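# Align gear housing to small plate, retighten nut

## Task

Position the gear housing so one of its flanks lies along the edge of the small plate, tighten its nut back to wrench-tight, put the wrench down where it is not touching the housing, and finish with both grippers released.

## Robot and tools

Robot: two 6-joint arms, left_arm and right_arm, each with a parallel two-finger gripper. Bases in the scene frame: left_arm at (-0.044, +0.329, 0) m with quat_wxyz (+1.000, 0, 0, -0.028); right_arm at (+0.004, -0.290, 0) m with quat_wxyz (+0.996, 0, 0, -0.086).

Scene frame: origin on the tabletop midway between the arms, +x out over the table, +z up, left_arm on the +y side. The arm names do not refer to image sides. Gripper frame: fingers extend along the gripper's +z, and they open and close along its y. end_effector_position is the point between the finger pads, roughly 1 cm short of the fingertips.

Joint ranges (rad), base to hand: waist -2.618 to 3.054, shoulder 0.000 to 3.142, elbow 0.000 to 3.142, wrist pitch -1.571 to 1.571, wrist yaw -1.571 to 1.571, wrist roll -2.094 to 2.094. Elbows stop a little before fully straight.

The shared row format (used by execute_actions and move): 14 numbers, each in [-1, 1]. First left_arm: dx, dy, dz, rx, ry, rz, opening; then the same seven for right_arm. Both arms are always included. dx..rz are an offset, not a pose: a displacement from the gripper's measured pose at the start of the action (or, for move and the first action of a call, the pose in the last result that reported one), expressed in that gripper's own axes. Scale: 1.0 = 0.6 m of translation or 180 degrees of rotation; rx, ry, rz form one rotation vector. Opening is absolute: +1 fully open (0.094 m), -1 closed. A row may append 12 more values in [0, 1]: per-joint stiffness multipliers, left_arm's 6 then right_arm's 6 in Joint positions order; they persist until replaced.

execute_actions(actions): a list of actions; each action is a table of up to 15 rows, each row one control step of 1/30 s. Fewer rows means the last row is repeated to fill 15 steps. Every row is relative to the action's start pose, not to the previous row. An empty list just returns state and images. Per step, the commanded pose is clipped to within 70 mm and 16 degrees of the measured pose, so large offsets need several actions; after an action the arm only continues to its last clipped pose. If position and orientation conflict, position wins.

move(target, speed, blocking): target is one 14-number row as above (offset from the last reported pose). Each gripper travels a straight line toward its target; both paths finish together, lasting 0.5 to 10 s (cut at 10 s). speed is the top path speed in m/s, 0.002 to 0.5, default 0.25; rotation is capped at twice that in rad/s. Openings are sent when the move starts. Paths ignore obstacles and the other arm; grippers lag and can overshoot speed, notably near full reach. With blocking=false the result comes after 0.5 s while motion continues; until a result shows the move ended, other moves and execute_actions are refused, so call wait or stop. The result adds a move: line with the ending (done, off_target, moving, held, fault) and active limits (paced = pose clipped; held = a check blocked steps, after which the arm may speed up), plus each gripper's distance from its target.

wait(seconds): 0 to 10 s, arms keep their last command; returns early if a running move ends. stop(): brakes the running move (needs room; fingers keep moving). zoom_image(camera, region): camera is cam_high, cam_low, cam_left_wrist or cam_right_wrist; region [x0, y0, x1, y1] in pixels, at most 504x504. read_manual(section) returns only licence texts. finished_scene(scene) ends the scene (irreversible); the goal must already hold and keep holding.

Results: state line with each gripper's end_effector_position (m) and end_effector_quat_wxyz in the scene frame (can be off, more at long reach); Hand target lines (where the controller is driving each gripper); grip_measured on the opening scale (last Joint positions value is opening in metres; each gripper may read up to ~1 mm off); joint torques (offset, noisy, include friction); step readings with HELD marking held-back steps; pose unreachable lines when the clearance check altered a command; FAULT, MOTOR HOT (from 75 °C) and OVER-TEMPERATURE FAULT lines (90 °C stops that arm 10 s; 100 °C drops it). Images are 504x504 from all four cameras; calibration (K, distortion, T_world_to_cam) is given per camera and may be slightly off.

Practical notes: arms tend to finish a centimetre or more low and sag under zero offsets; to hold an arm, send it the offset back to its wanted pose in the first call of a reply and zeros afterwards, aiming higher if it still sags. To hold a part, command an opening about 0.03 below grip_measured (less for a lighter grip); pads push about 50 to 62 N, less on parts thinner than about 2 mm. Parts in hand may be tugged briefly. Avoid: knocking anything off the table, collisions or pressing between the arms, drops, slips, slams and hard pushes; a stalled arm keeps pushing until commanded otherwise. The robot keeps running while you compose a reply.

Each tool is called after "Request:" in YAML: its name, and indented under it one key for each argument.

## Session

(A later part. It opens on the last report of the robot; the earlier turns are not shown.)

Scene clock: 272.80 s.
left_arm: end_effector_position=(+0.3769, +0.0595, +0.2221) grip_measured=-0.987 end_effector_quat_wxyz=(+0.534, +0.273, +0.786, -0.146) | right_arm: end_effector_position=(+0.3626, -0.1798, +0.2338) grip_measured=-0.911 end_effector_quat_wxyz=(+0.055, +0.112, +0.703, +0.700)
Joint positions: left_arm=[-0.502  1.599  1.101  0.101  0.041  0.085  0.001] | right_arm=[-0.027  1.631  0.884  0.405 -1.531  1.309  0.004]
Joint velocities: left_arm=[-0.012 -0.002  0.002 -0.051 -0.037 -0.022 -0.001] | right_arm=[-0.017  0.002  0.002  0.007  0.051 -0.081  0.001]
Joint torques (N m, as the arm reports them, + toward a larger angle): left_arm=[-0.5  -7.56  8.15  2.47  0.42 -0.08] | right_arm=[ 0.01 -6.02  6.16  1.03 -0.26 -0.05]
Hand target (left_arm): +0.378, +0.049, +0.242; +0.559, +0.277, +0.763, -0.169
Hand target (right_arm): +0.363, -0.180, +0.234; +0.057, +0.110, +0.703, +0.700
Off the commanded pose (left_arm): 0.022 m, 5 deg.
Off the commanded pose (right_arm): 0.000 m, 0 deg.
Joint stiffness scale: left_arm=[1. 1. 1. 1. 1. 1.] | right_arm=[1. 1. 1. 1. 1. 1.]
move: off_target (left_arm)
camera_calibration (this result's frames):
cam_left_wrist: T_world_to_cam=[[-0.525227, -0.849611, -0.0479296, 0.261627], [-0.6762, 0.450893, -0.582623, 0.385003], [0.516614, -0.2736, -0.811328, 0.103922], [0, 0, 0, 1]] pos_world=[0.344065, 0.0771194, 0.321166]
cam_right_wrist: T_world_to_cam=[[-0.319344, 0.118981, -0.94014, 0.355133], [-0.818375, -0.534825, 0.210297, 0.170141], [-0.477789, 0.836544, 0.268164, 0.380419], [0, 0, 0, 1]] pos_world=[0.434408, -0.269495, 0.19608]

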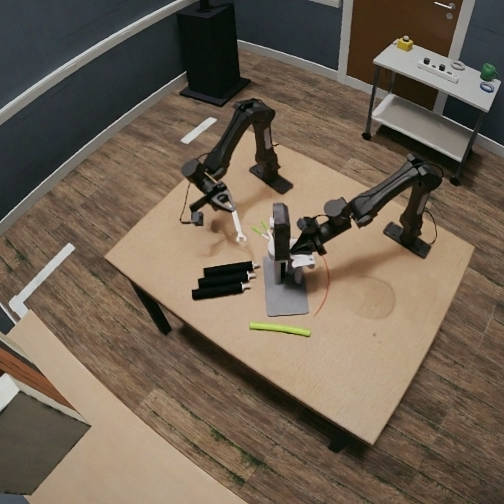

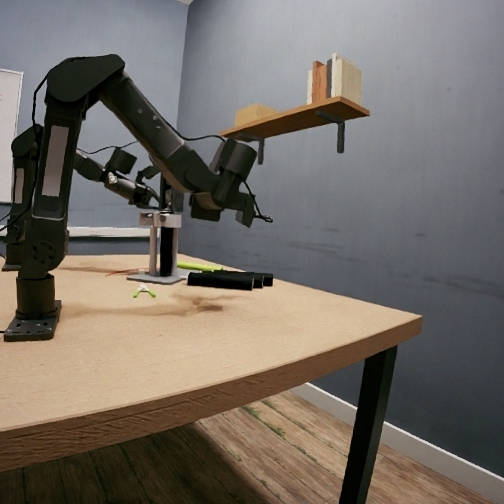

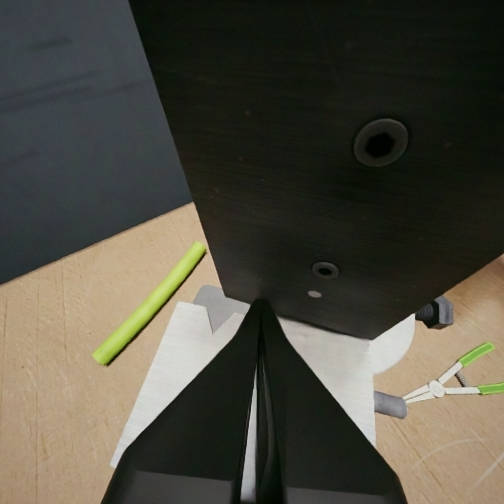

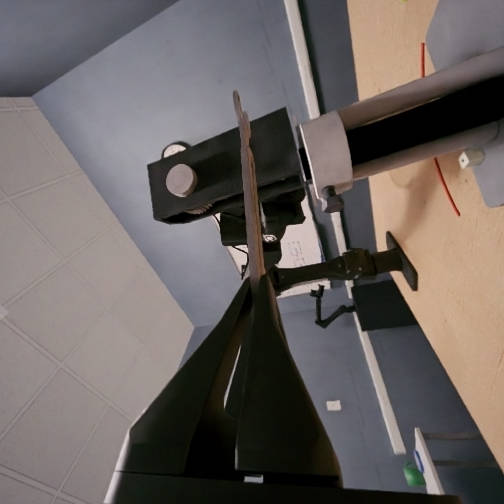

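Request:
move:
  target: [-0.11,0,-0.155,0,0,0,-1,0.12,-0.02,0.04,0,0.03,-0.03,-1]
  speed: 0.15

Request:
move:
  target: [-0.02,-0.2,0,0,0.19,0,-1,0,0.01,0,0,0,0,-1]
  speed: 0.15

Scene clock: 274.33 s.
left_arm: end_effector_position=(+0.3250, +0.0922, +0.2962) grip_measured=-0.987 end_effector_quat_wxyz=(+0.515, +0.277, +0.799, -0.141) | right_arm: end_effector_position=(+0.3014, -0.1425, +0.2219) grip_measured=-0.911 end_effector_quat_wxyz=(+0.040, +0.065, +0.709, +0.701)
Joint positions: left_arm=[-0.502  1.357  1.223 -0.312  0.039  0.085  0.001] | right_arm=[ 0.063  1.462  0.674  0.423 -1.529  1.24   0.004]
Joint velocities: left_arm=[-0.017 -0.007 -0.012  0.007  0.037  0.022 -0.001] | right_arm=[ 0.002 -0.002  0.002 -0.007  0.022  0.037 -0.001]
Joint torques (N m, as the arm reports them, + toward a larger angle): left_arm=[-0.61 -6.66 10.28  1.89 -0.01  0.  ] | right_arm=[ 0.66 -5.91  5.43  1.16 -0.29 -0.16]
Hand target (left_arm): +0.323, +0.091, +0.318; +0.534, +0.273, +0.786, -0.146
Hand target (right_arm): +0.297, -0.140, +0.227; +0.054, +0.045, +0.710, +0.700
Off the commanded pose (left_arm): 0.023 m, 3 deg.
Off the commanded pose (right_arm): 0.007 m, 3 deg.
Joint stiffness scale: left_arm=[1. 1. 1. 1. 1. 1.] | right_arm=[1. 1. 1. 1. 1. 1.]
move: off_target (left_arm, right_arm)
camera_calibration (this result's frames):
cam_left_wrist: T_world_to_cam=[[-0.525734, -0.849244, -0.0488632, 0.266136], [-0.700079, 0.464592, -0.542258, 0.372842], [0.483211, -0.250876, -0.83879, 0.216662], [0, 0, 0, 1]] pos_world=[0.296242, 0.107151, 0.396915]
cam_right_wrist: T_world_to_cam=[[-0.286685, 0.0822029, -0.954492, 0.30814], [-0.776139, -0.603997, 0.181099, 0.126395], [-0.561623, 0.792736, 0.236958, 0.34907], [0, 0, 0, 1]] pos_world=[0.382485, -0.225708, 0.188513]

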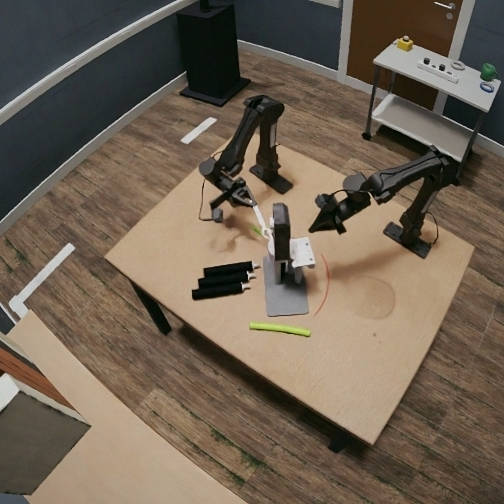

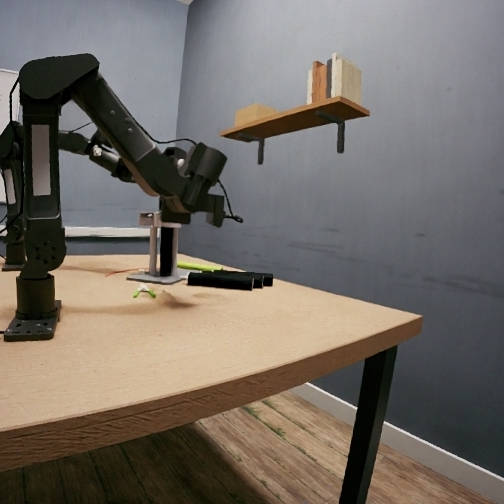

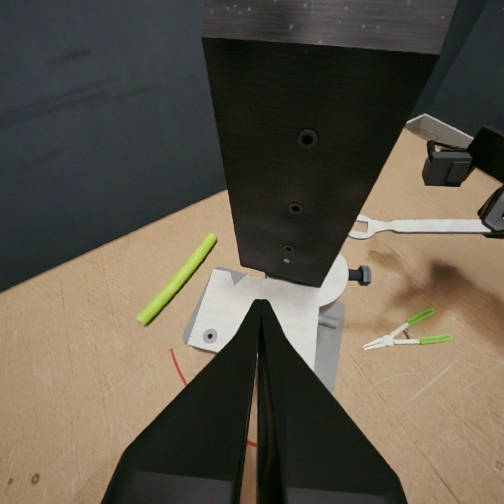

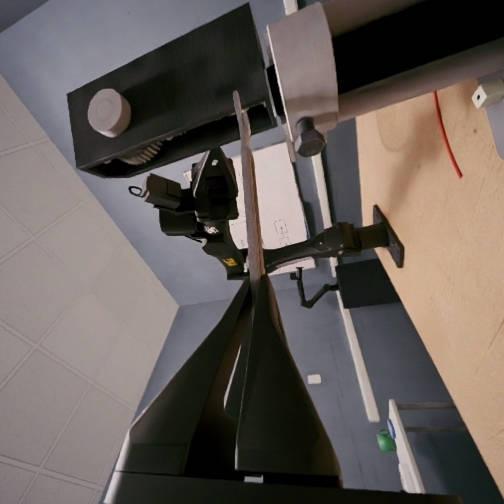

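Scene clock: 277.10 s.
left_arm: end_effector_position=(+0.2569, -0.0050, +0.2896) grip_measured=-0.987 end_effector_quat_wxyz=(+0.242, +0.311, +0.918, -0.050) | right_arm: end_effector_position=(+0.3014, -0.1425, +0.2219) grip_measured=-0.911 end_effector_quat_wxyz=(+0.030, +0.075, +0.708, +0.701)
Joint positions: left_arm=[-0.854  2.035  2.452 -1.519 -0.177 -0.213  0.001] | right_arm=[ 0.063  1.462  0.674  0.423 -1.529  1.269  0.004]
Joint velocities: left_arm=[-0.007 -0.007  0.007  0.007 -0.051  0.022  0.001] | right_arm=[-0.022 -0.022  0.002  0.007 -0.066 -0.022 -0.   ]
Joint torques (N m, as the arm reports them, + toward a larger angle): left_arm=[-0.32 -9.25  8.72  1.17 -0.19 -0.03] | right_arm=[ 0.02 -5.27  6.83  1.03 -0.27 -0.07]
Hand target (left_arm): +0.258, -0.006, +0.300; +0.256, +0.306, +0.915, -0.056
Hand target (right_arm): +0.302, -0.142, +0.228; +0.040, +0.065, +0.709, +0.701
Off the commanded pose (left_arm): 0.011 m, 2 deg.
Off the commanded pose (right_arm): 0.006 m, 2 deg.
Joint stiffness scale: left_arm=[1. 1. 1. 1. 1. 1.] | right_arm=[1. 1. 1. 1. 1. 1.]
move: off_target (left_arm)
camera_calibration (this result's frames):
cam_left_wrist: T_world_to_cam=[[-0.539211, -0.83706, -0.0926389, 0.163693], [-0.842155, 0.536603, 0.053217, 0.231134], [0.00516446, 0.106711, -0.994277, 0.389314], [0, 0, 0, 1]] pos_world=[0.280905, -0.0285506, 0.38995]
cam_right_wrist: T_world_to_cam=[[-0.31389, 0.0863915, -0.945521, 0.314944], [-0.770926, -0.604478, 0.200698, 0.120406], [-0.554208, 0.791923, 0.256341, 0.342418], [0, 0, 0, 1]] pos_world=[0.381453, -0.225594, 0.185846]

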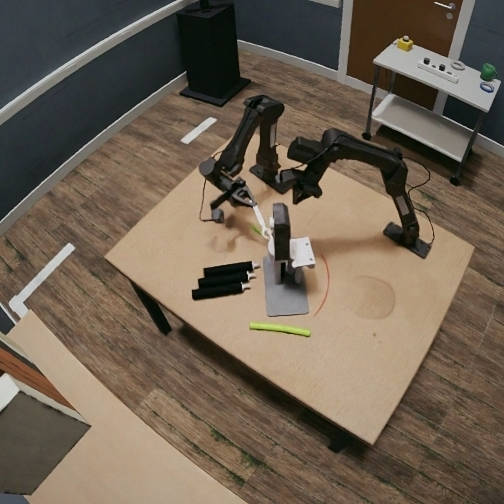

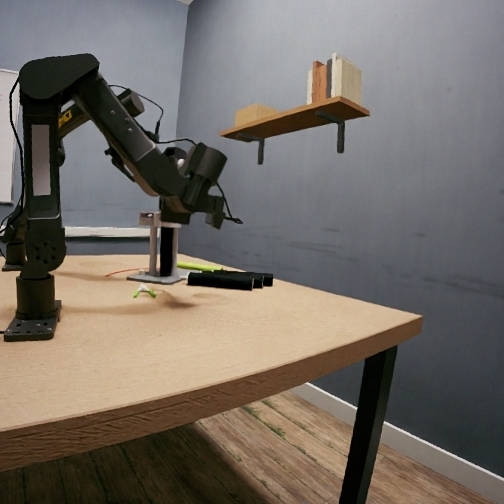

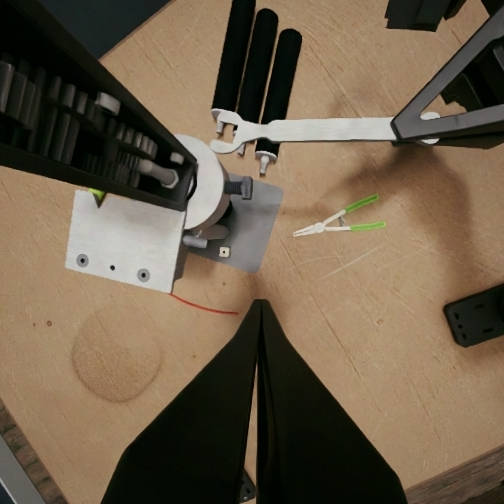

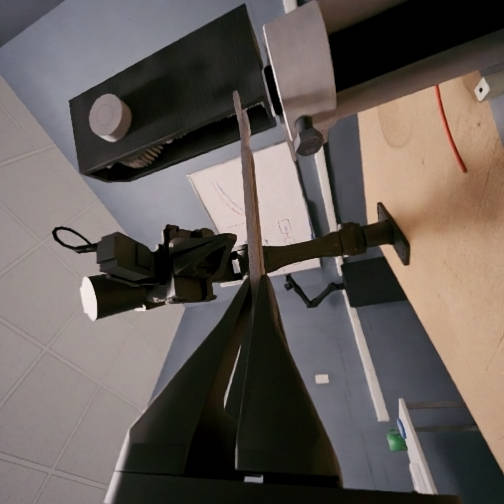

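Request:
move:
  target: [0,0,0,0,0,0,-1,0.07,-0.012,0.04,0,0,-0.03,-1]
  speed: 0.04

Request:
zoom_image:
  camera: "cam_left_wrist"
  region: [140,140,270,230]

Scene clock: 279.20 s.
left_arm: end_effector_position=(+0.2567, -0.0048, +0.2895) grip_measured=-0.987 end_effector_quat_wxyz=(+0.241, +0.311, +0.918, -0.050) | right_arm: end_effector_position=(+0.2642, -0.1150, +0.2160) grip_measured=-0.911 end_effector_quat_wxyz=(+0.052, +0.051, +0.712, +0.698)
Joint positions: left_arm=[-0.854  2.035  2.452 -1.52  -0.177 -0.214  0.001] | right_arm=[ 0.163  1.334  0.48   0.707 -1.433  1.421  0.004]
Joint velocities: left_arm=[-0.007 -0.002  0.002 -0.007  0.037 -0.037  0.   ] | right_arm=[ 0.007 -0.007 -0.022  0.154 -0.022  0.051  0.001]
Joint torques (N m, as the arm reports them, + toward a larger angle): left_arm=[-0.04 -9.41  5.82  1.21 -0.12 -0.01] | right_arm=[ 0.79 -3.68  5.15  1.28 -0.02 -0.05]
Hand target (left_arm): +0.257, -0.005, +0.290; +0.242, +0.311, +0.918, -0.050
Hand target (right_arm): +0.263, -0.113, +0.218; +0.063, +0.042, +0.712, +0.699
Off the commanded pose (left_arm): 0.000 m, 0 deg.
Off the commanded pose (right_arm): 0.003 m, 2 deg.
Joint stiffness scale: left_arm=[1. 1. 1. 1. 1. 1.] | right_arm=[1. 1. 1. 1. 1. 1.]
move: done
camera_calibration (this result's frames):
cam_left_wrist: T_world_to_cam=[[-0.539004, -0.837172, -0.0928342, 0.163767], [-0.842292, 0.536281, 0.0542871, 0.230628], [0.00433758, 0.107454, -0.994201, 0.389362], [0, 0, 0, 1]] pos_world=[0.280839, -0.0284192, 0.389786]
cam_right_wrist: T_world_to_cam=[[-0.25108, 0.0711276, -0.96535, 0.281264], [-0.780994, -0.60406, 0.158623, 0.121311], [-0.571846, 0.793759, 0.207217, 0.317065], [0, 0, 0, 1]] pos_world=[0.346675, -0.1984, 0.186574]

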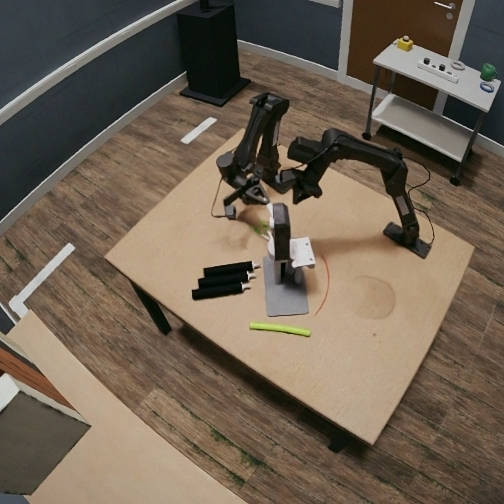

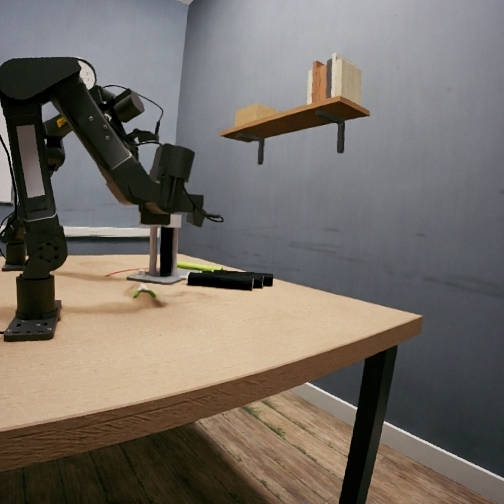

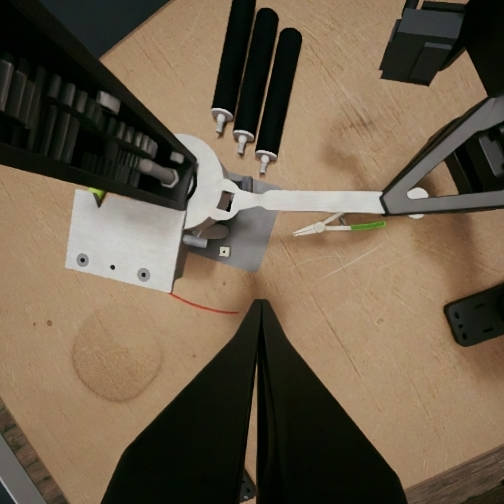

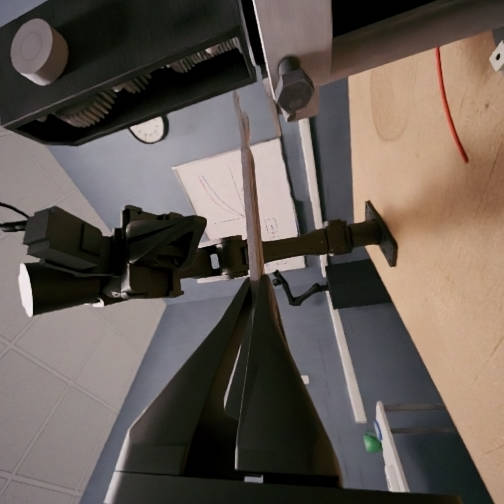

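Region (140, 140, 270, 230) of cam_left_wrist's 504x504 image, scaled by 3.877, with more detail than that image has; it fills the top 349 rows of this view, and the rest is white.

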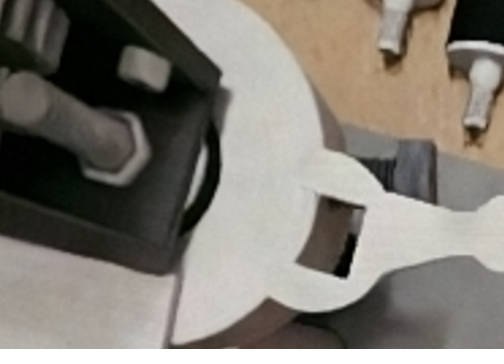

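Request:
move:
  target: [0,0,0,0,0,0,-1,-0.038,0.008,0.029,0,0,-0.01,-1]
  speed: 0.015

Request:
zoom_image:
  camera: "cam_left_wrist"
  region: [140,140,270,230]

Scene clock: 281.50 s.
left_arm: end_effector_position=(+0.2567, -0.0048, +0.2895) grip_measured=-0.987 end_effector_quat_wxyz=(+0.241, +0.311, +0.918, -0.050) | right_arm: end_effector_position=(+0.2834, -0.1029, +0.2142) grip_measured=-0.911 end_effector_quat_wxyz=(+0.048, +0.053, +0.714, +0.696)
Joint positions: left_arm=[-0.854  2.035  2.452 -1.52  -0.177 -0.214  0.001] | right_arm=[ 0.211  1.429  0.544  0.746 -1.387  1.44   0.004]
Joint velocities: left_arm=[-0.017 -0.017 -0.002 -0.022 -0.037 -0.007 -0.   ] | right_arm=[-0.012  0.007  0.002 -0.051  0.037 -0.051 -0.001]
Joint torques (N m, as the arm reports them, + toward a larger angle): left_arm=[ 0.06 -9.31  5.85  1.17 -0.08  0.04] | right_arm=[ 0.86 -3.42  7.82  1.32  0.03 -0.05]
Hand target (left_arm): +0.257, -0.005, +0.290; +0.241, +0.311, +0.918, -0.050
Hand target (right_arm): +0.289, -0.101, +0.221; +0.063, +0.040, +0.713, +0.697
Off the commanded pose (left_arm): 0.000 m, 0 deg.
Off the commanded pose (right_arm): 0.009 m, 2 deg.
Joint stiffness scale: left_arm=[1. 1. 1. 1. 1. 1.] | right_arm=[1. 1. 1. 1. 1. 1.]
move: done
camera_calibration (this result's frames):
cam_left_wrist: T_world_to_cam=[[-0.539004, -0.837172, -0.0928342, 0.163767], [-0.842292, 0.536281, 0.0542871, 0.230628], [0.00433758, 0.107454, -0.994201, 0.389362], [0, 0, 0, 1]] pos_world=[0.280839, -0.0284192, 0.389786]
cam_right_wrist: T_world_to_cam=[[-0.260915, 0.066875, -0.963043, 0.285278], [-0.777717, -0.605568, 0.168653, 0.14074], [-0.571909, 0.792979, 0.210011, 0.318129], [0, 0, 0, 1]] pos_world=[0.36583, -0.18612, 0.184188]

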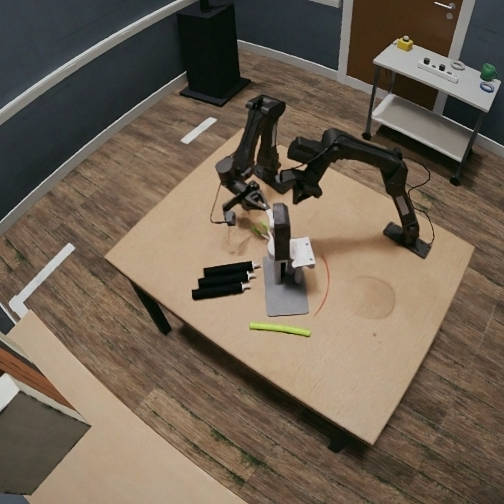

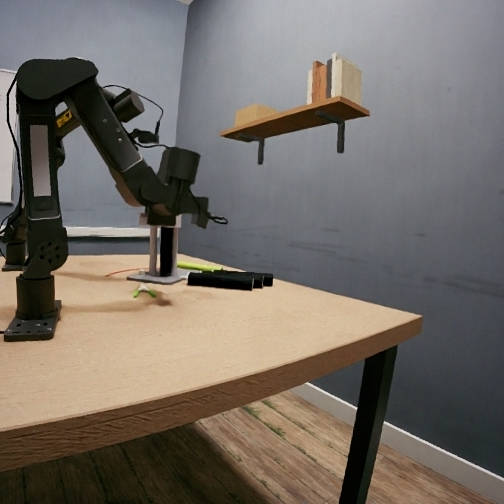

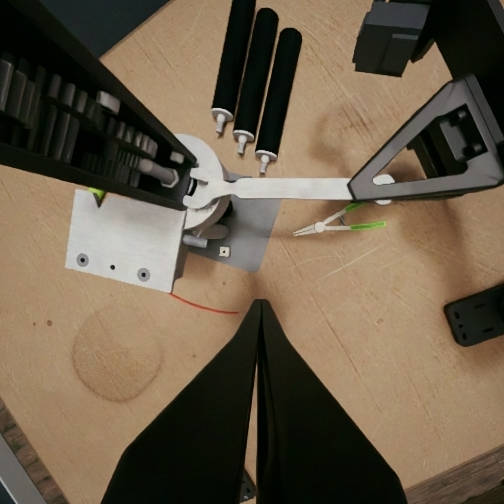

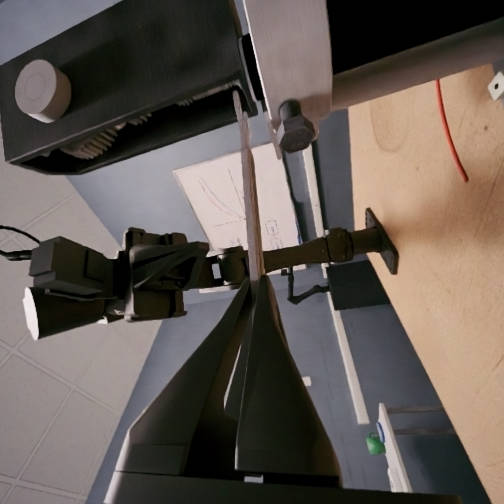

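Region (140, 140, 270, 230) of cam_left_wrist's 504x504 image, scaled by 3.877, with more detail than that image has; it fills the top 349 rows of this view, and the rest is white.

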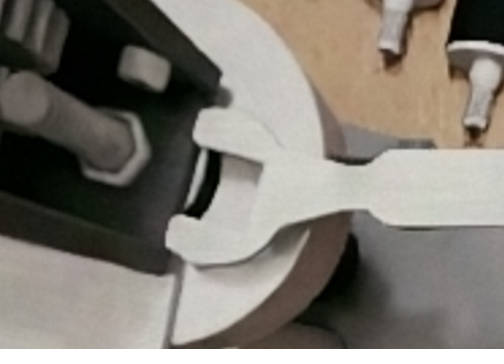

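Request:
execute_actions:
  actions:
    - [[0,0,0,0,0,0,-1,-0.01,0.01,0.003,0,0,-0.01,-1],[0,0,0,0,0,0,-1,-0.012,0.01,0.003,0,0,-0.01,-1],[0,0,0,0,0,0,-1,-0.014,0.01,0.004,0,0,-0.01,-1],[0,0,0,0,0,0,-1,-0.016,0.01,0.005,0,0,-0.01,-1],[0,0,0,0,0,0,-1,-0.018,0.01,0.007,0,0,-0.01,-1],[0,0,0,0,0,0,-1,-0.02,0.009,0.009,0,0,-0.01,-1],[0,0,0,0,0,0,-1,-0.022,0.009,0.011,0,0,-0.01,-1],[0,0,0,0,0,0,-1,-0.024,0.008,0.013,0,0,-0.01,-1],[0,0,0,0,0,0,-1,-0.026,0.008,0.015,0,0,-0.01,-1]]

Request:
zoom_image:
  camera: "cam_left_wrist"
  region: [140,140,270,230]

Scene clock: 282.27 s.
left_arm: end_effector_position=(+0.2567, -0.0048, +0.2895) grip_measured=-0.987 end_effector_quat_wxyz=(+0.241, +0.311, +0.918, -0.050) | right_arm: end_effector_position=(+0.2944, -0.0979, +0.2125) grip_measured=-0.911 end_effector_quat_wxyz=(+0.043, +0.055, +0.715, +0.695)
Joint positions: left_arm=[-0.854  2.035  2.452 -1.52  -0.177 -0.214  0.001] | right_arm=[ 0.227  1.481  0.587  0.745 -1.375  1.439  0.004]
Joint velocities: left_arm=[-0.007 -0.007 -0.007 -0.007  0.037 -0.037  0.   ] | right_arm=[-0.002 -0.007 -0.012  0.051  0.037  0.051  0.   ]
Joint torques (N m, as the arm reports them, + toward a larger angle): left_arm=[-0.06 -9.4   5.73  1.2  -0.07 -0.01] | right_arm=[ 0.88 -4.04  7.71  1.23 -0.02 -0.1 ]
Hand target (left_arm): +0.257, -0.005, +0.290; +0.241, +0.311, +0.918, -0.050
Hand target (right_arm): +0.300, -0.096, +0.219; +0.059, +0.042, +0.714, +0.696
Off the commanded pose (left_arm): 0.000 m, 0 deg.
Off the commanded pose (right_arm): 0.009 m, 2 deg.
Joint stiffness scale: left_arm=[1. 1. 1. 1. 1. 1.] | right_arm=[1. 1. 1. 1. 1. 1.]
Step readings (end_effector_position):
0: left_arm (+0.2567, -0.0048, +0.2895) | right_arm (+0.2835, -0.1029, +0.2143)
1: left_arm (+0.2567, -0.0048, +0.2895) | right_arm (+0.2836, -0.1029, +0.2144)
2: left_arm (+0.2567, -0.0048, +0.2895) | right_arm (+0.2841, -0.1028, +0.2147)
4: left_arm (+0.2567, -0.0048, +0.2895) | right_arm (+0.2862, -0.1028, +0.2155)
8: left_arm (+0.2567, -0.0048, +0.2895) | right_arm (+0.2910, -0.1009, +0.2153)
15: end_effector_position above
camera_calibration (this result's frames):
cam_left_wrist: T_world_to_cam=[[-0.539004, -0.837172, -0.0928342, 0.163767], [-0.842292, 0.536281, 0.0542871, 0.230628], [0.00433758, 0.107454, -0.994201, 0.389362], [0, 0, 0, 1]] pos_world=[0.280839, -0.0284192, 0.389786]
cam_right_wrist: T_world_to_cam=[[-0.27068, 0.0634026, -0.960579, 0.288239], [-0.773148, -0.608829, 0.177679, 0.148969], [-0.573563, 0.790764, 0.213818, 0.320303], [0, 0, 0, 1]] pos_world=[0.376909, -0.180862, 0.181921]

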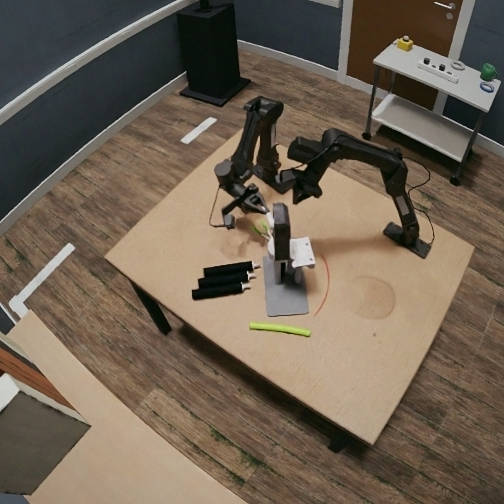

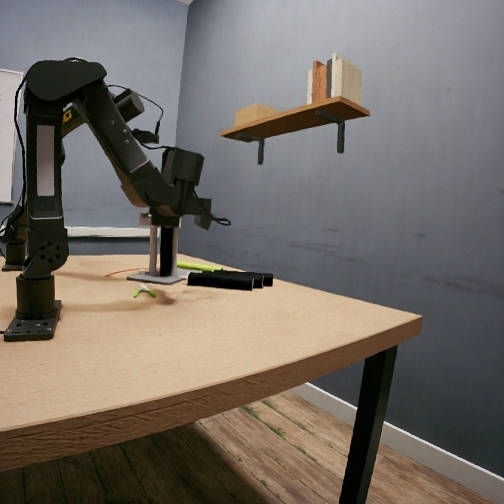

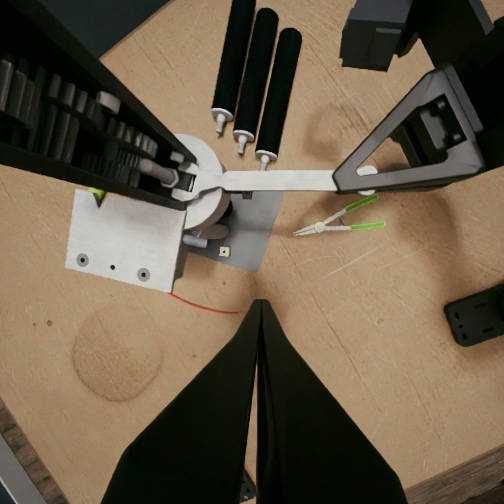

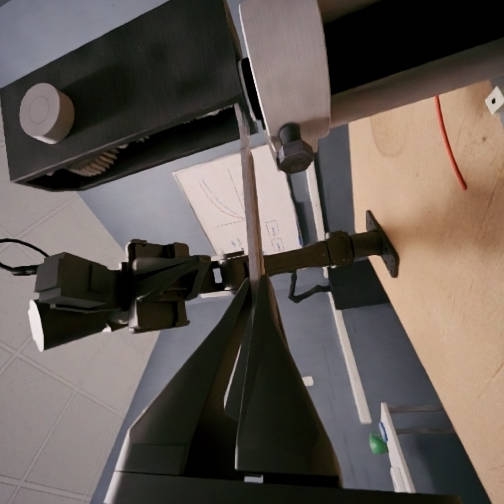

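Region (140, 140, 270, 230) of cam_left_wrist's 504x504 image, scaled by 3.877, with more detail than that image has; it fills the top 349 rows of this view, and the rest is white.

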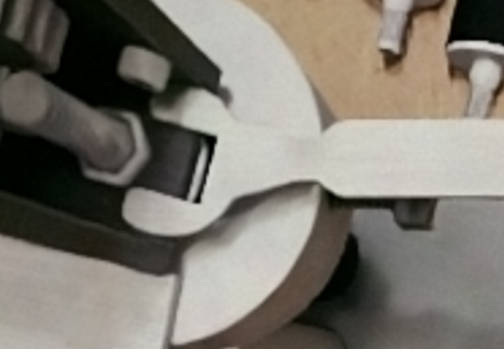

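Request:
execute_actions:
  actions:
    - [[0,0,0,0,0,0,-1,-0.01,0.008,0.004,0,0,-0.01,-1],[0,0,0,0,0,0,-1,-0.012,0.008,0.006,0,0,-0.01,-1],[0,0,0,0,0,0,-1,-0.015,0.008,0.008,0,0,-0.01,-1],[0,0,0,0,0,0,-1,-0.018,0.007,0.01,0,0,-0.01,-1],[0,0,0,0,0,0,-1,-0.021,0.007,0.012,0,0,-0.01,-1],[0,0,0,0,0,0,-1,-0.024,0.007,0.014,0,0,-0.01,-1],[0,0,0,0,0,0,-1,-0.027,0.007,0.016,0,0,-0.01,-1],[0,0,0,0,0,0,-1,-0.03,0.007,0.018,0,0,-0.01,-1],[0,0,0,0,0,0,-1,-0.033,0.007,0.02,0,0,-0.01,-1]]

Request:
zoom_image:
  camera: "cam_left_wrist"
  region: [140,140,270,230]

Scene clock: 282.97 s.
left_arm: end_effector_position=(+0.2567, -0.0048, +0.2895) grip_measured=-0.987 end_effector_quat_wxyz=(+0.241, +0.311, +0.918, -0.050) | right_arm: end_effector_position=(+0.3068, -0.0901, +0.2126) grip_measured=-0.911 end_effector_quat_wxyz=(+0.036, +0.047, +0.716, +0.696)
Joint positions: left_arm=[-0.854  2.035  2.452 -1.52  -0.177 -0.214  0.001] | right_arm=[ 0.25   1.546  0.648  0.75  -1.373  1.438  0.004]
Joint velocities: left_arm=[ 0.002  0.022 -0.007 -0.037 -0.007  0.022  0.   ] | right_arm=[-0.007  0.007 -0.012 -0.007 -0.051 -0.066 -0.001]
Joint torques (N m, as the arm reports them, + toward a larger angle): left_arm=[ 0.   -9.34  5.85  1.18 -0.08 -0.03] | right_arm=[ 0.64 -4.26  7.65  1.2   0.14 -0.03]
Hand target (left_arm): +0.257, -0.005, +0.290; +0.241, +0.311, +0.918, -0.050
Hand target (right_arm): +0.315, -0.089, +0.216; +0.054, +0.044, +0.716, +0.695
Off the commanded pose (left_arm): 0.000 m, 0 deg.
Off the commanded pose (right_arm): 0.010 m, 2 deg.
Joint stiffness scale: left_arm=[1. 1. 1. 1. 1. 1.] | right_arm=[1. 1. 1. 1. 1. 1.]
Step readings (end_effector_position):
0: left_arm (+0.2567, -0.0048, +0.2895) | right_arm (+0.2945, -0.0979, +0.2125)
1: left_arm (+0.2567, -0.0048, +0.2895) | right_arm (+0.2945, -0.0979, +0.2125)
2: left_arm (+0.2567, -0.0048, +0.2895) | right_arm (+0.2949, -0.0979, +0.2125)
4: left_arm (+0.2567, -0.0048, +0.2895) | right_arm (+0.2969, -0.0968, +0.2127)
8: left_arm (+0.2567, -0.0048, +0.2895) | right_arm (+0.3027, -0.0929, +0.2126)
15: end_effector_position above
camera_calibration (this result's frames):
cam_left_wrist: T_world_to_cam=[[-0.539004, -0.837172, -0.0928342, 0.163767], [-0.842292, 0.536281, 0.0542871, 0.230628], [0.00433758, 0.107454, -0.994201, 0.389362], [0, 0, 0, 1]] pos_world=[0.280839, -0.0284192, 0.389786]
cam_right_wrist: T_world_to_cam=[[-0.27045, 0.0573715, -0.961023, 0.290654], [-0.76068, -0.624591, 0.176783, 0.158314], [-0.590104, 0.778842, 0.212562, 0.325509], [0, 0, 0, 1]] pos_world=[0.391119, -0.171314, 0.182147]

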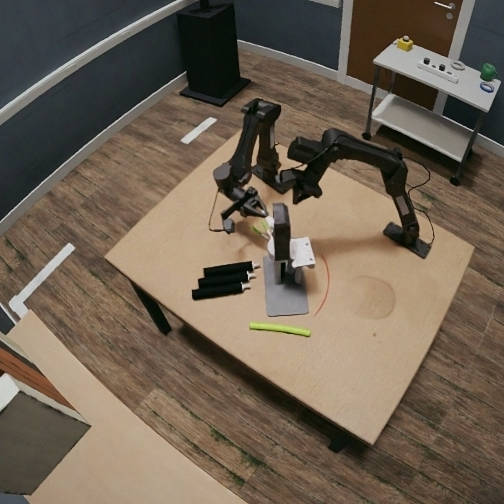

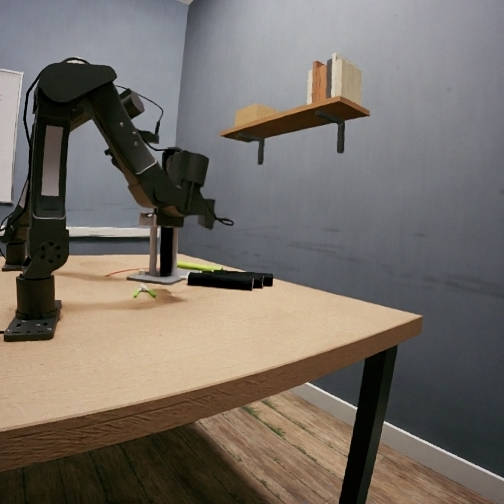

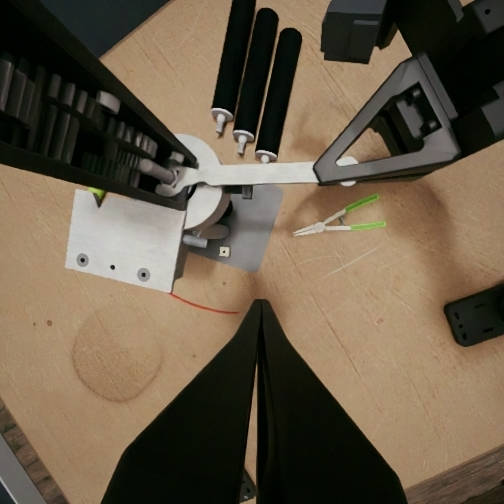

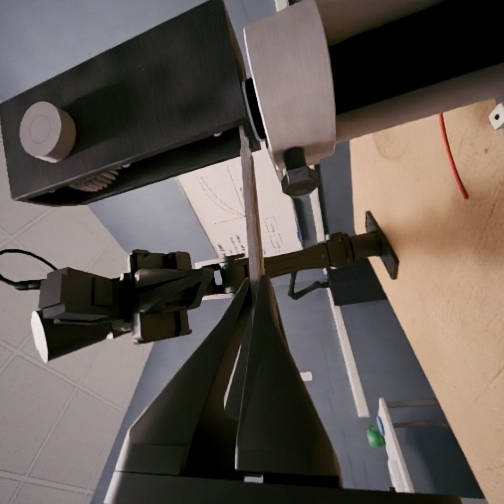

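Region (140, 140, 270, 230) of cam_left_wrist's 504x504 image, scaled by 3.877, with more detail than that image has; it fills the top 349 rows of this view, and the rest is white.

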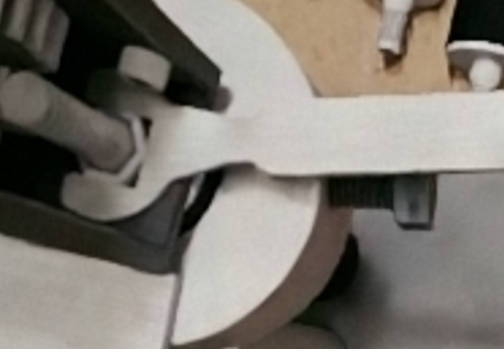

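Request:
move:
  target: [0,0,0,0,0,0,-1,-0.05,-0.005,-0.02,0,0.03,0,-1]
  speed: 0.02

Scene clock: 286.20 s.
left_arm: end_effector_position=(+0.2567, -0.0048, +0.2895) grip_measured=-0.987 end_effector_quat_wxyz=(+0.241, +0.311, +0.918, -0.050) | right_arm: end_effector_position=(+0.3217, -0.0985, +0.2094) grip_measured=-0.911 end_effector_quat_wxyz=(-0.013, +0.001, +0.709, +0.705)
Joint positions: left_arm=[-0.854  2.035  2.452 -1.52  -0.177 -0.214  0.001] | right_arm=[ 0.211  1.692  0.802  0.638 -1.549  1.339  0.004]
Joint velocities: left_arm=[ 0.002 -0.002 -0.007 -0.051  0.007 -0.051 -0.   ] | right_arm=[ 0.007  0.002  0.007  0.007 -0.081 -0.022  0.001]
Joint torques (N m, as the arm reports them, + toward a larger angle): left_arm=[-0.07 -9.35  5.72  1.19 -0.09  0.03] | right_arm=[-2.11 -5.13  7.46  0.96  0.1  -0.01]
Hand target (left_arm): +0.257, -0.005, +0.290; +0.241, +0.311, +0.918, -0.050
Hand target (right_arm): +0.335, -0.105, +0.209; +0.004, +0.016, +0.711, +0.703
Off the commanded pose (left_arm): 0.000 m, 0 deg.
Off the commanded pose (right_arm): 0.015 m, 3 deg.
Joint stiffness scale: left_arm=[1. 1. 1. 1. 1. 1.] | right_arm=[1. 1. 1. 1. 1. 1.]
move: off_target (right_arm)
camera_calibration (this result's frames):
cam_left_wrist: T_world_to_cam=[[-0.539004, -0.837172, -0.0928342, 0.163767], [-0.842292, 0.536281, 0.0542871, 0.230628], [0.00433758, 0.107454, -0.994201, 0.389362], [0, 0, 0, 1]] pos_world=[0.280839, -0.0284192, 0.389786]
cam_right_wrist: T_world_to_cam=[[-0.282852, 0.0430741, -0.958196, 0.294093], [-0.668154, -0.725584, 0.164616, 0.127717], [-0.688161, 0.686784, 0.234013, 0.359477], [0, 0, 0, 1]] pos_world=[0.415897, -0.166881, 0.176652]

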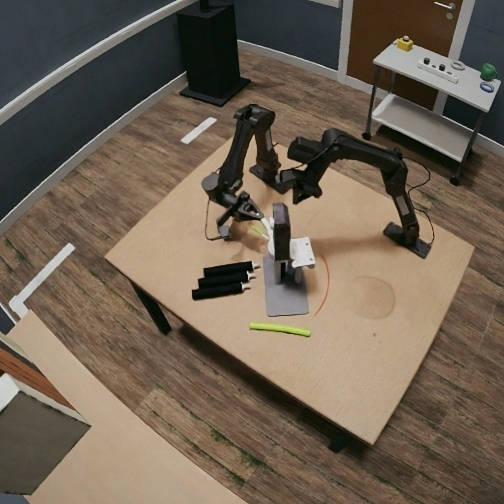

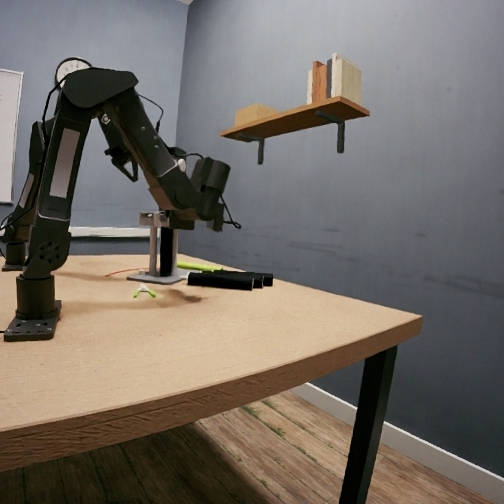

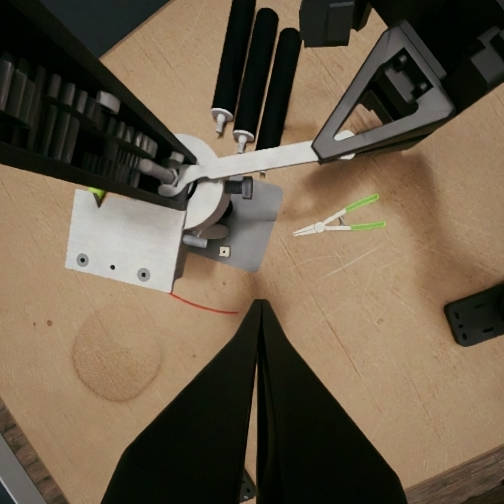

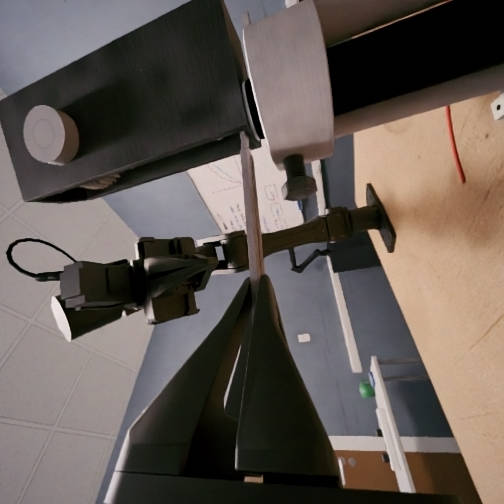

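Request:
move:
  target: [0,0,0,0,0,0,-1,-0.05,0.006,-0.015,0,-0.06,0,-0.925]
  speed: 0.02

Scene clock: 292.23 s.
left_arm: end_effector_position=(+0.2567, -0.0048, +0.2895) grip_measured=-0.987 end_effector_quat_wxyz=(+0.241, +0.311, +0.918, -0.050) | right_arm: end_effector_position=(+0.3338, -0.1024, +0.2117) grip_measured=-0.910 end_effector_quat_wxyz=(+0.005, +0.034, +0.711, +0.702)
Joint positions: left_arm=[-0.854  2.035  2.452 -1.52  -0.177 -0.214  0.001] | right_arm=[ 0.199  1.692  0.787  0.747 -1.488  1.453  0.004]
Joint velocities: left_arm=[-0.012 -0.002  0.002 -0.095  0.022 -0.022  0.   ] | right_arm=[-0.022 -0.007 -0.012  0.11  -0.037  0.051 -0.001]
Joint torques (N m, as the arm reports them, + toward a larger angle): left_arm=[-0.09 -9.41  5.75  1.21 -0.09 -0.01] | right_arm=[-1.15 -7.02  5.26  1.2   0.98  0.  ]
Hand target (left_arm): +0.257, -0.005, +0.290; +0.241, +0.311, +0.918, -0.050
Hand target (right_arm): +0.351, -0.108, +0.214; +0.051, +0.065, +0.712, +0.697
Off the commanded pose (left_arm): 0.000 m, 0 deg.
Off the commanded pose (right_arm): 0.019 m, 7 deg.
Joint stiffness scale: left_arm=[1. 1. 1. 1. 1. 1.] | right_arm=[1. 1. 1. 1. 1. 1.]
move: off_target (right_arm)
camera_calibration (this result's frames):
cam_left_wrist: T_world_to_cam=[[-0.539004, -0.837172, -0.0928342, 0.163767], [-0.842292, 0.536281, 0.0542871, 0.230628], [0.00433758, 0.107454, -0.994201, 0.389362], [0, 0, 0, 1]] pos_world=[0.280839, -0.0284192, 0.389786]
cam_right_wrist: T_world_to_cam=[[-0.298596, 0.0571692, -0.952666, 0.305359], [-0.715263, -0.674273, 0.183724, 0.149527], [-0.631853, 0.736266, 0.242226, 0.354537], [0, 0, 0, 1]] pos_world=[0.422145, -0.177669, 0.177556]

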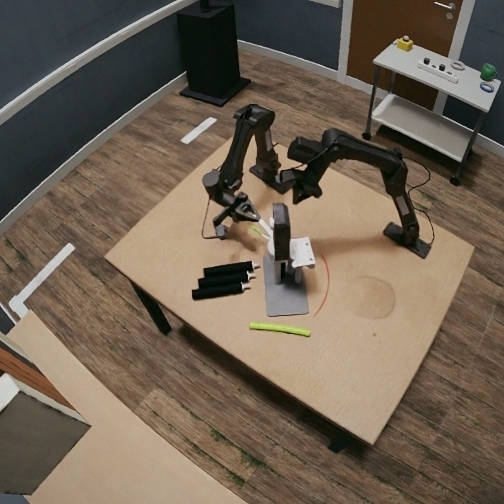

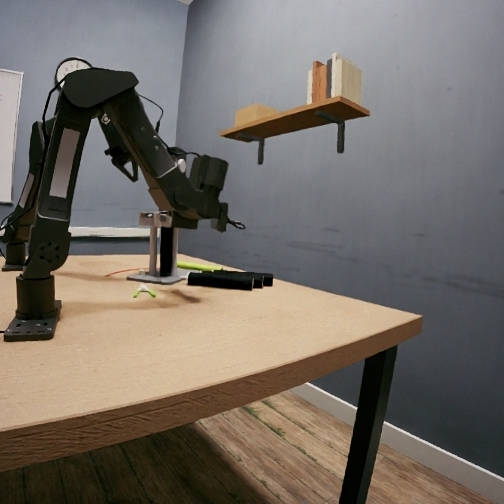

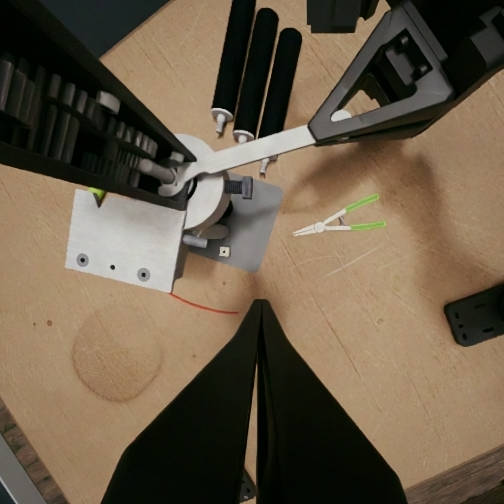

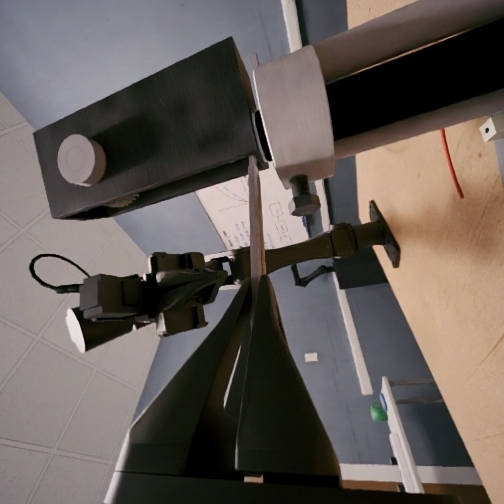

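Request:
move:
  target: [0.11,0.215,-0.045,0.058,-0.076,0.083,-1,-0.045,0.003,-0.01,0,-0.04,0,-0.925]
  speed: 0.06

Request:
zoom_image:
  camera: "cam_left_wrist"
  region: [150,80,350,260]

Scene clock: 296.30 s.
left_arm: end_effector_position=(+0.2780, +0.1389, +0.2808) grip_measured=-0.987 end_effector_quat_wxyz=(+0.308, +0.438, +0.834, -0.132) | right_arm: end_effector_position=(+0.3373, -0.1039, +0.2127) grip_measured=-0.910 end_effector_quat_wxyz=(+0.005, +0.048, +0.710, +0.702)
Joint positions: left_arm=[-0.338  1.484  1.628 -1.093  0.305  0.476  0.001] | right_arm=[ 0.195  1.692  0.785  0.772 -1.472  1.497  0.004]
Joint velocities: left_arm=[-0.017 -0.002 -0.017 -0.022 -0.007  0.007  0.   ] | right_arm=[-0.012  0.007  0.002  0.022 -0.022 -0.037 -0.   ]
Joint torques (N m, as the arm reports them, + toward a larger angle): left_arm=[ 0.56 -7.65  5.85  1.52  0.36  0.02] | right_arm=[-1.62 -5.44  6.88  1.23  0.9   0.  ]
Hand target (left_arm): +0.276, +0.139, +0.289; +0.324, +0.440, +0.826, -0.136
Hand target (right_arm): +0.359, -0.111, +0.213; +0.049, +0.077, +0.710, +0.698
Off the commanded pose (left_arm): 0.009 m, 2 deg.
Off the commanded pose (right_arm): 0.024 m, 6 deg.
Joint stiffness scale: left_arm=[1. 1. 1. 1. 1. 1.] | right_arm=[1. 1. 1. 1. 1. 1.]
move: off_target (right_arm)
camera_calibration (this result's frames):
cam_left_wrist: T_world_to_cam=[[-0.767241, -0.637329, -0.0717849, 0.32448], [-0.626183, 0.768584, -0.131049, 0.131683], [0.138694, -0.0555955, -0.988774, 0.348971], [0, 0, 0, 1]] pos_world=[0.283012, 0.124992, 0.385603]
cam_right_wrist: T_world_to_cam=[[-0.316764, 0.0644431, -0.946313, 0.313059], [-0.725111, -0.659612, 0.197801, 0.152727], [-0.611453, 0.748838, 0.25567, 0.349148], [0, 0, 0, 1]] pos_world=[0.423397, -0.180889, 0.176776]

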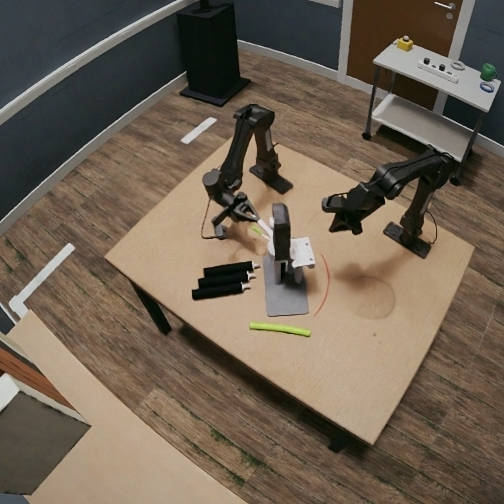

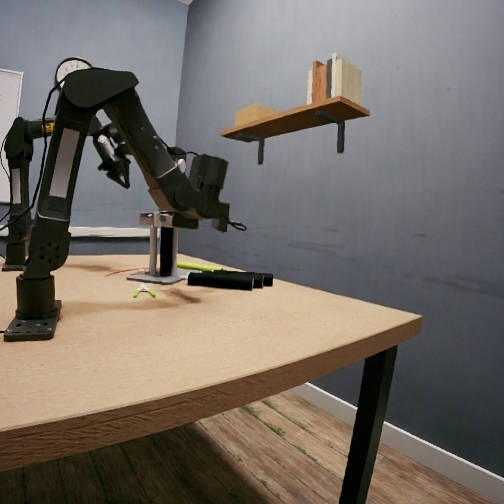

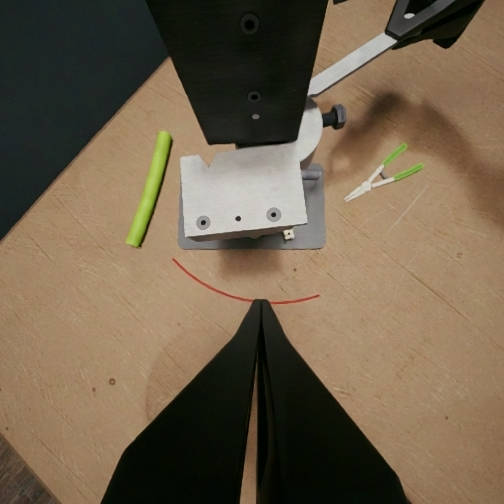

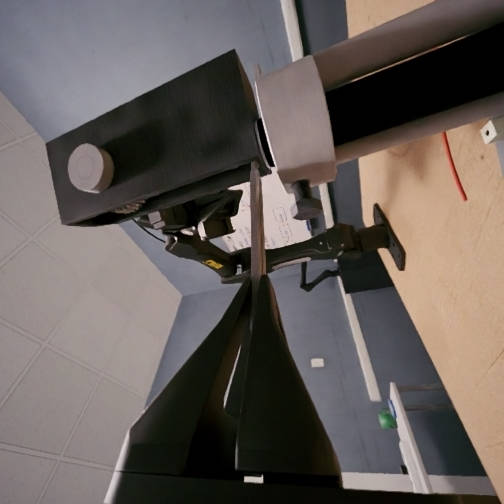

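Region (150, 80, 350, 260) of cam_left_wrist's 504x504 image, scaled by 2.520, with more detail than that image has; it fills the top 454 rows of this view, and the rest is white.

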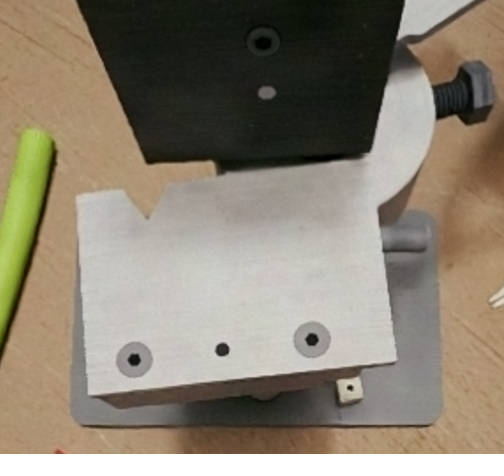

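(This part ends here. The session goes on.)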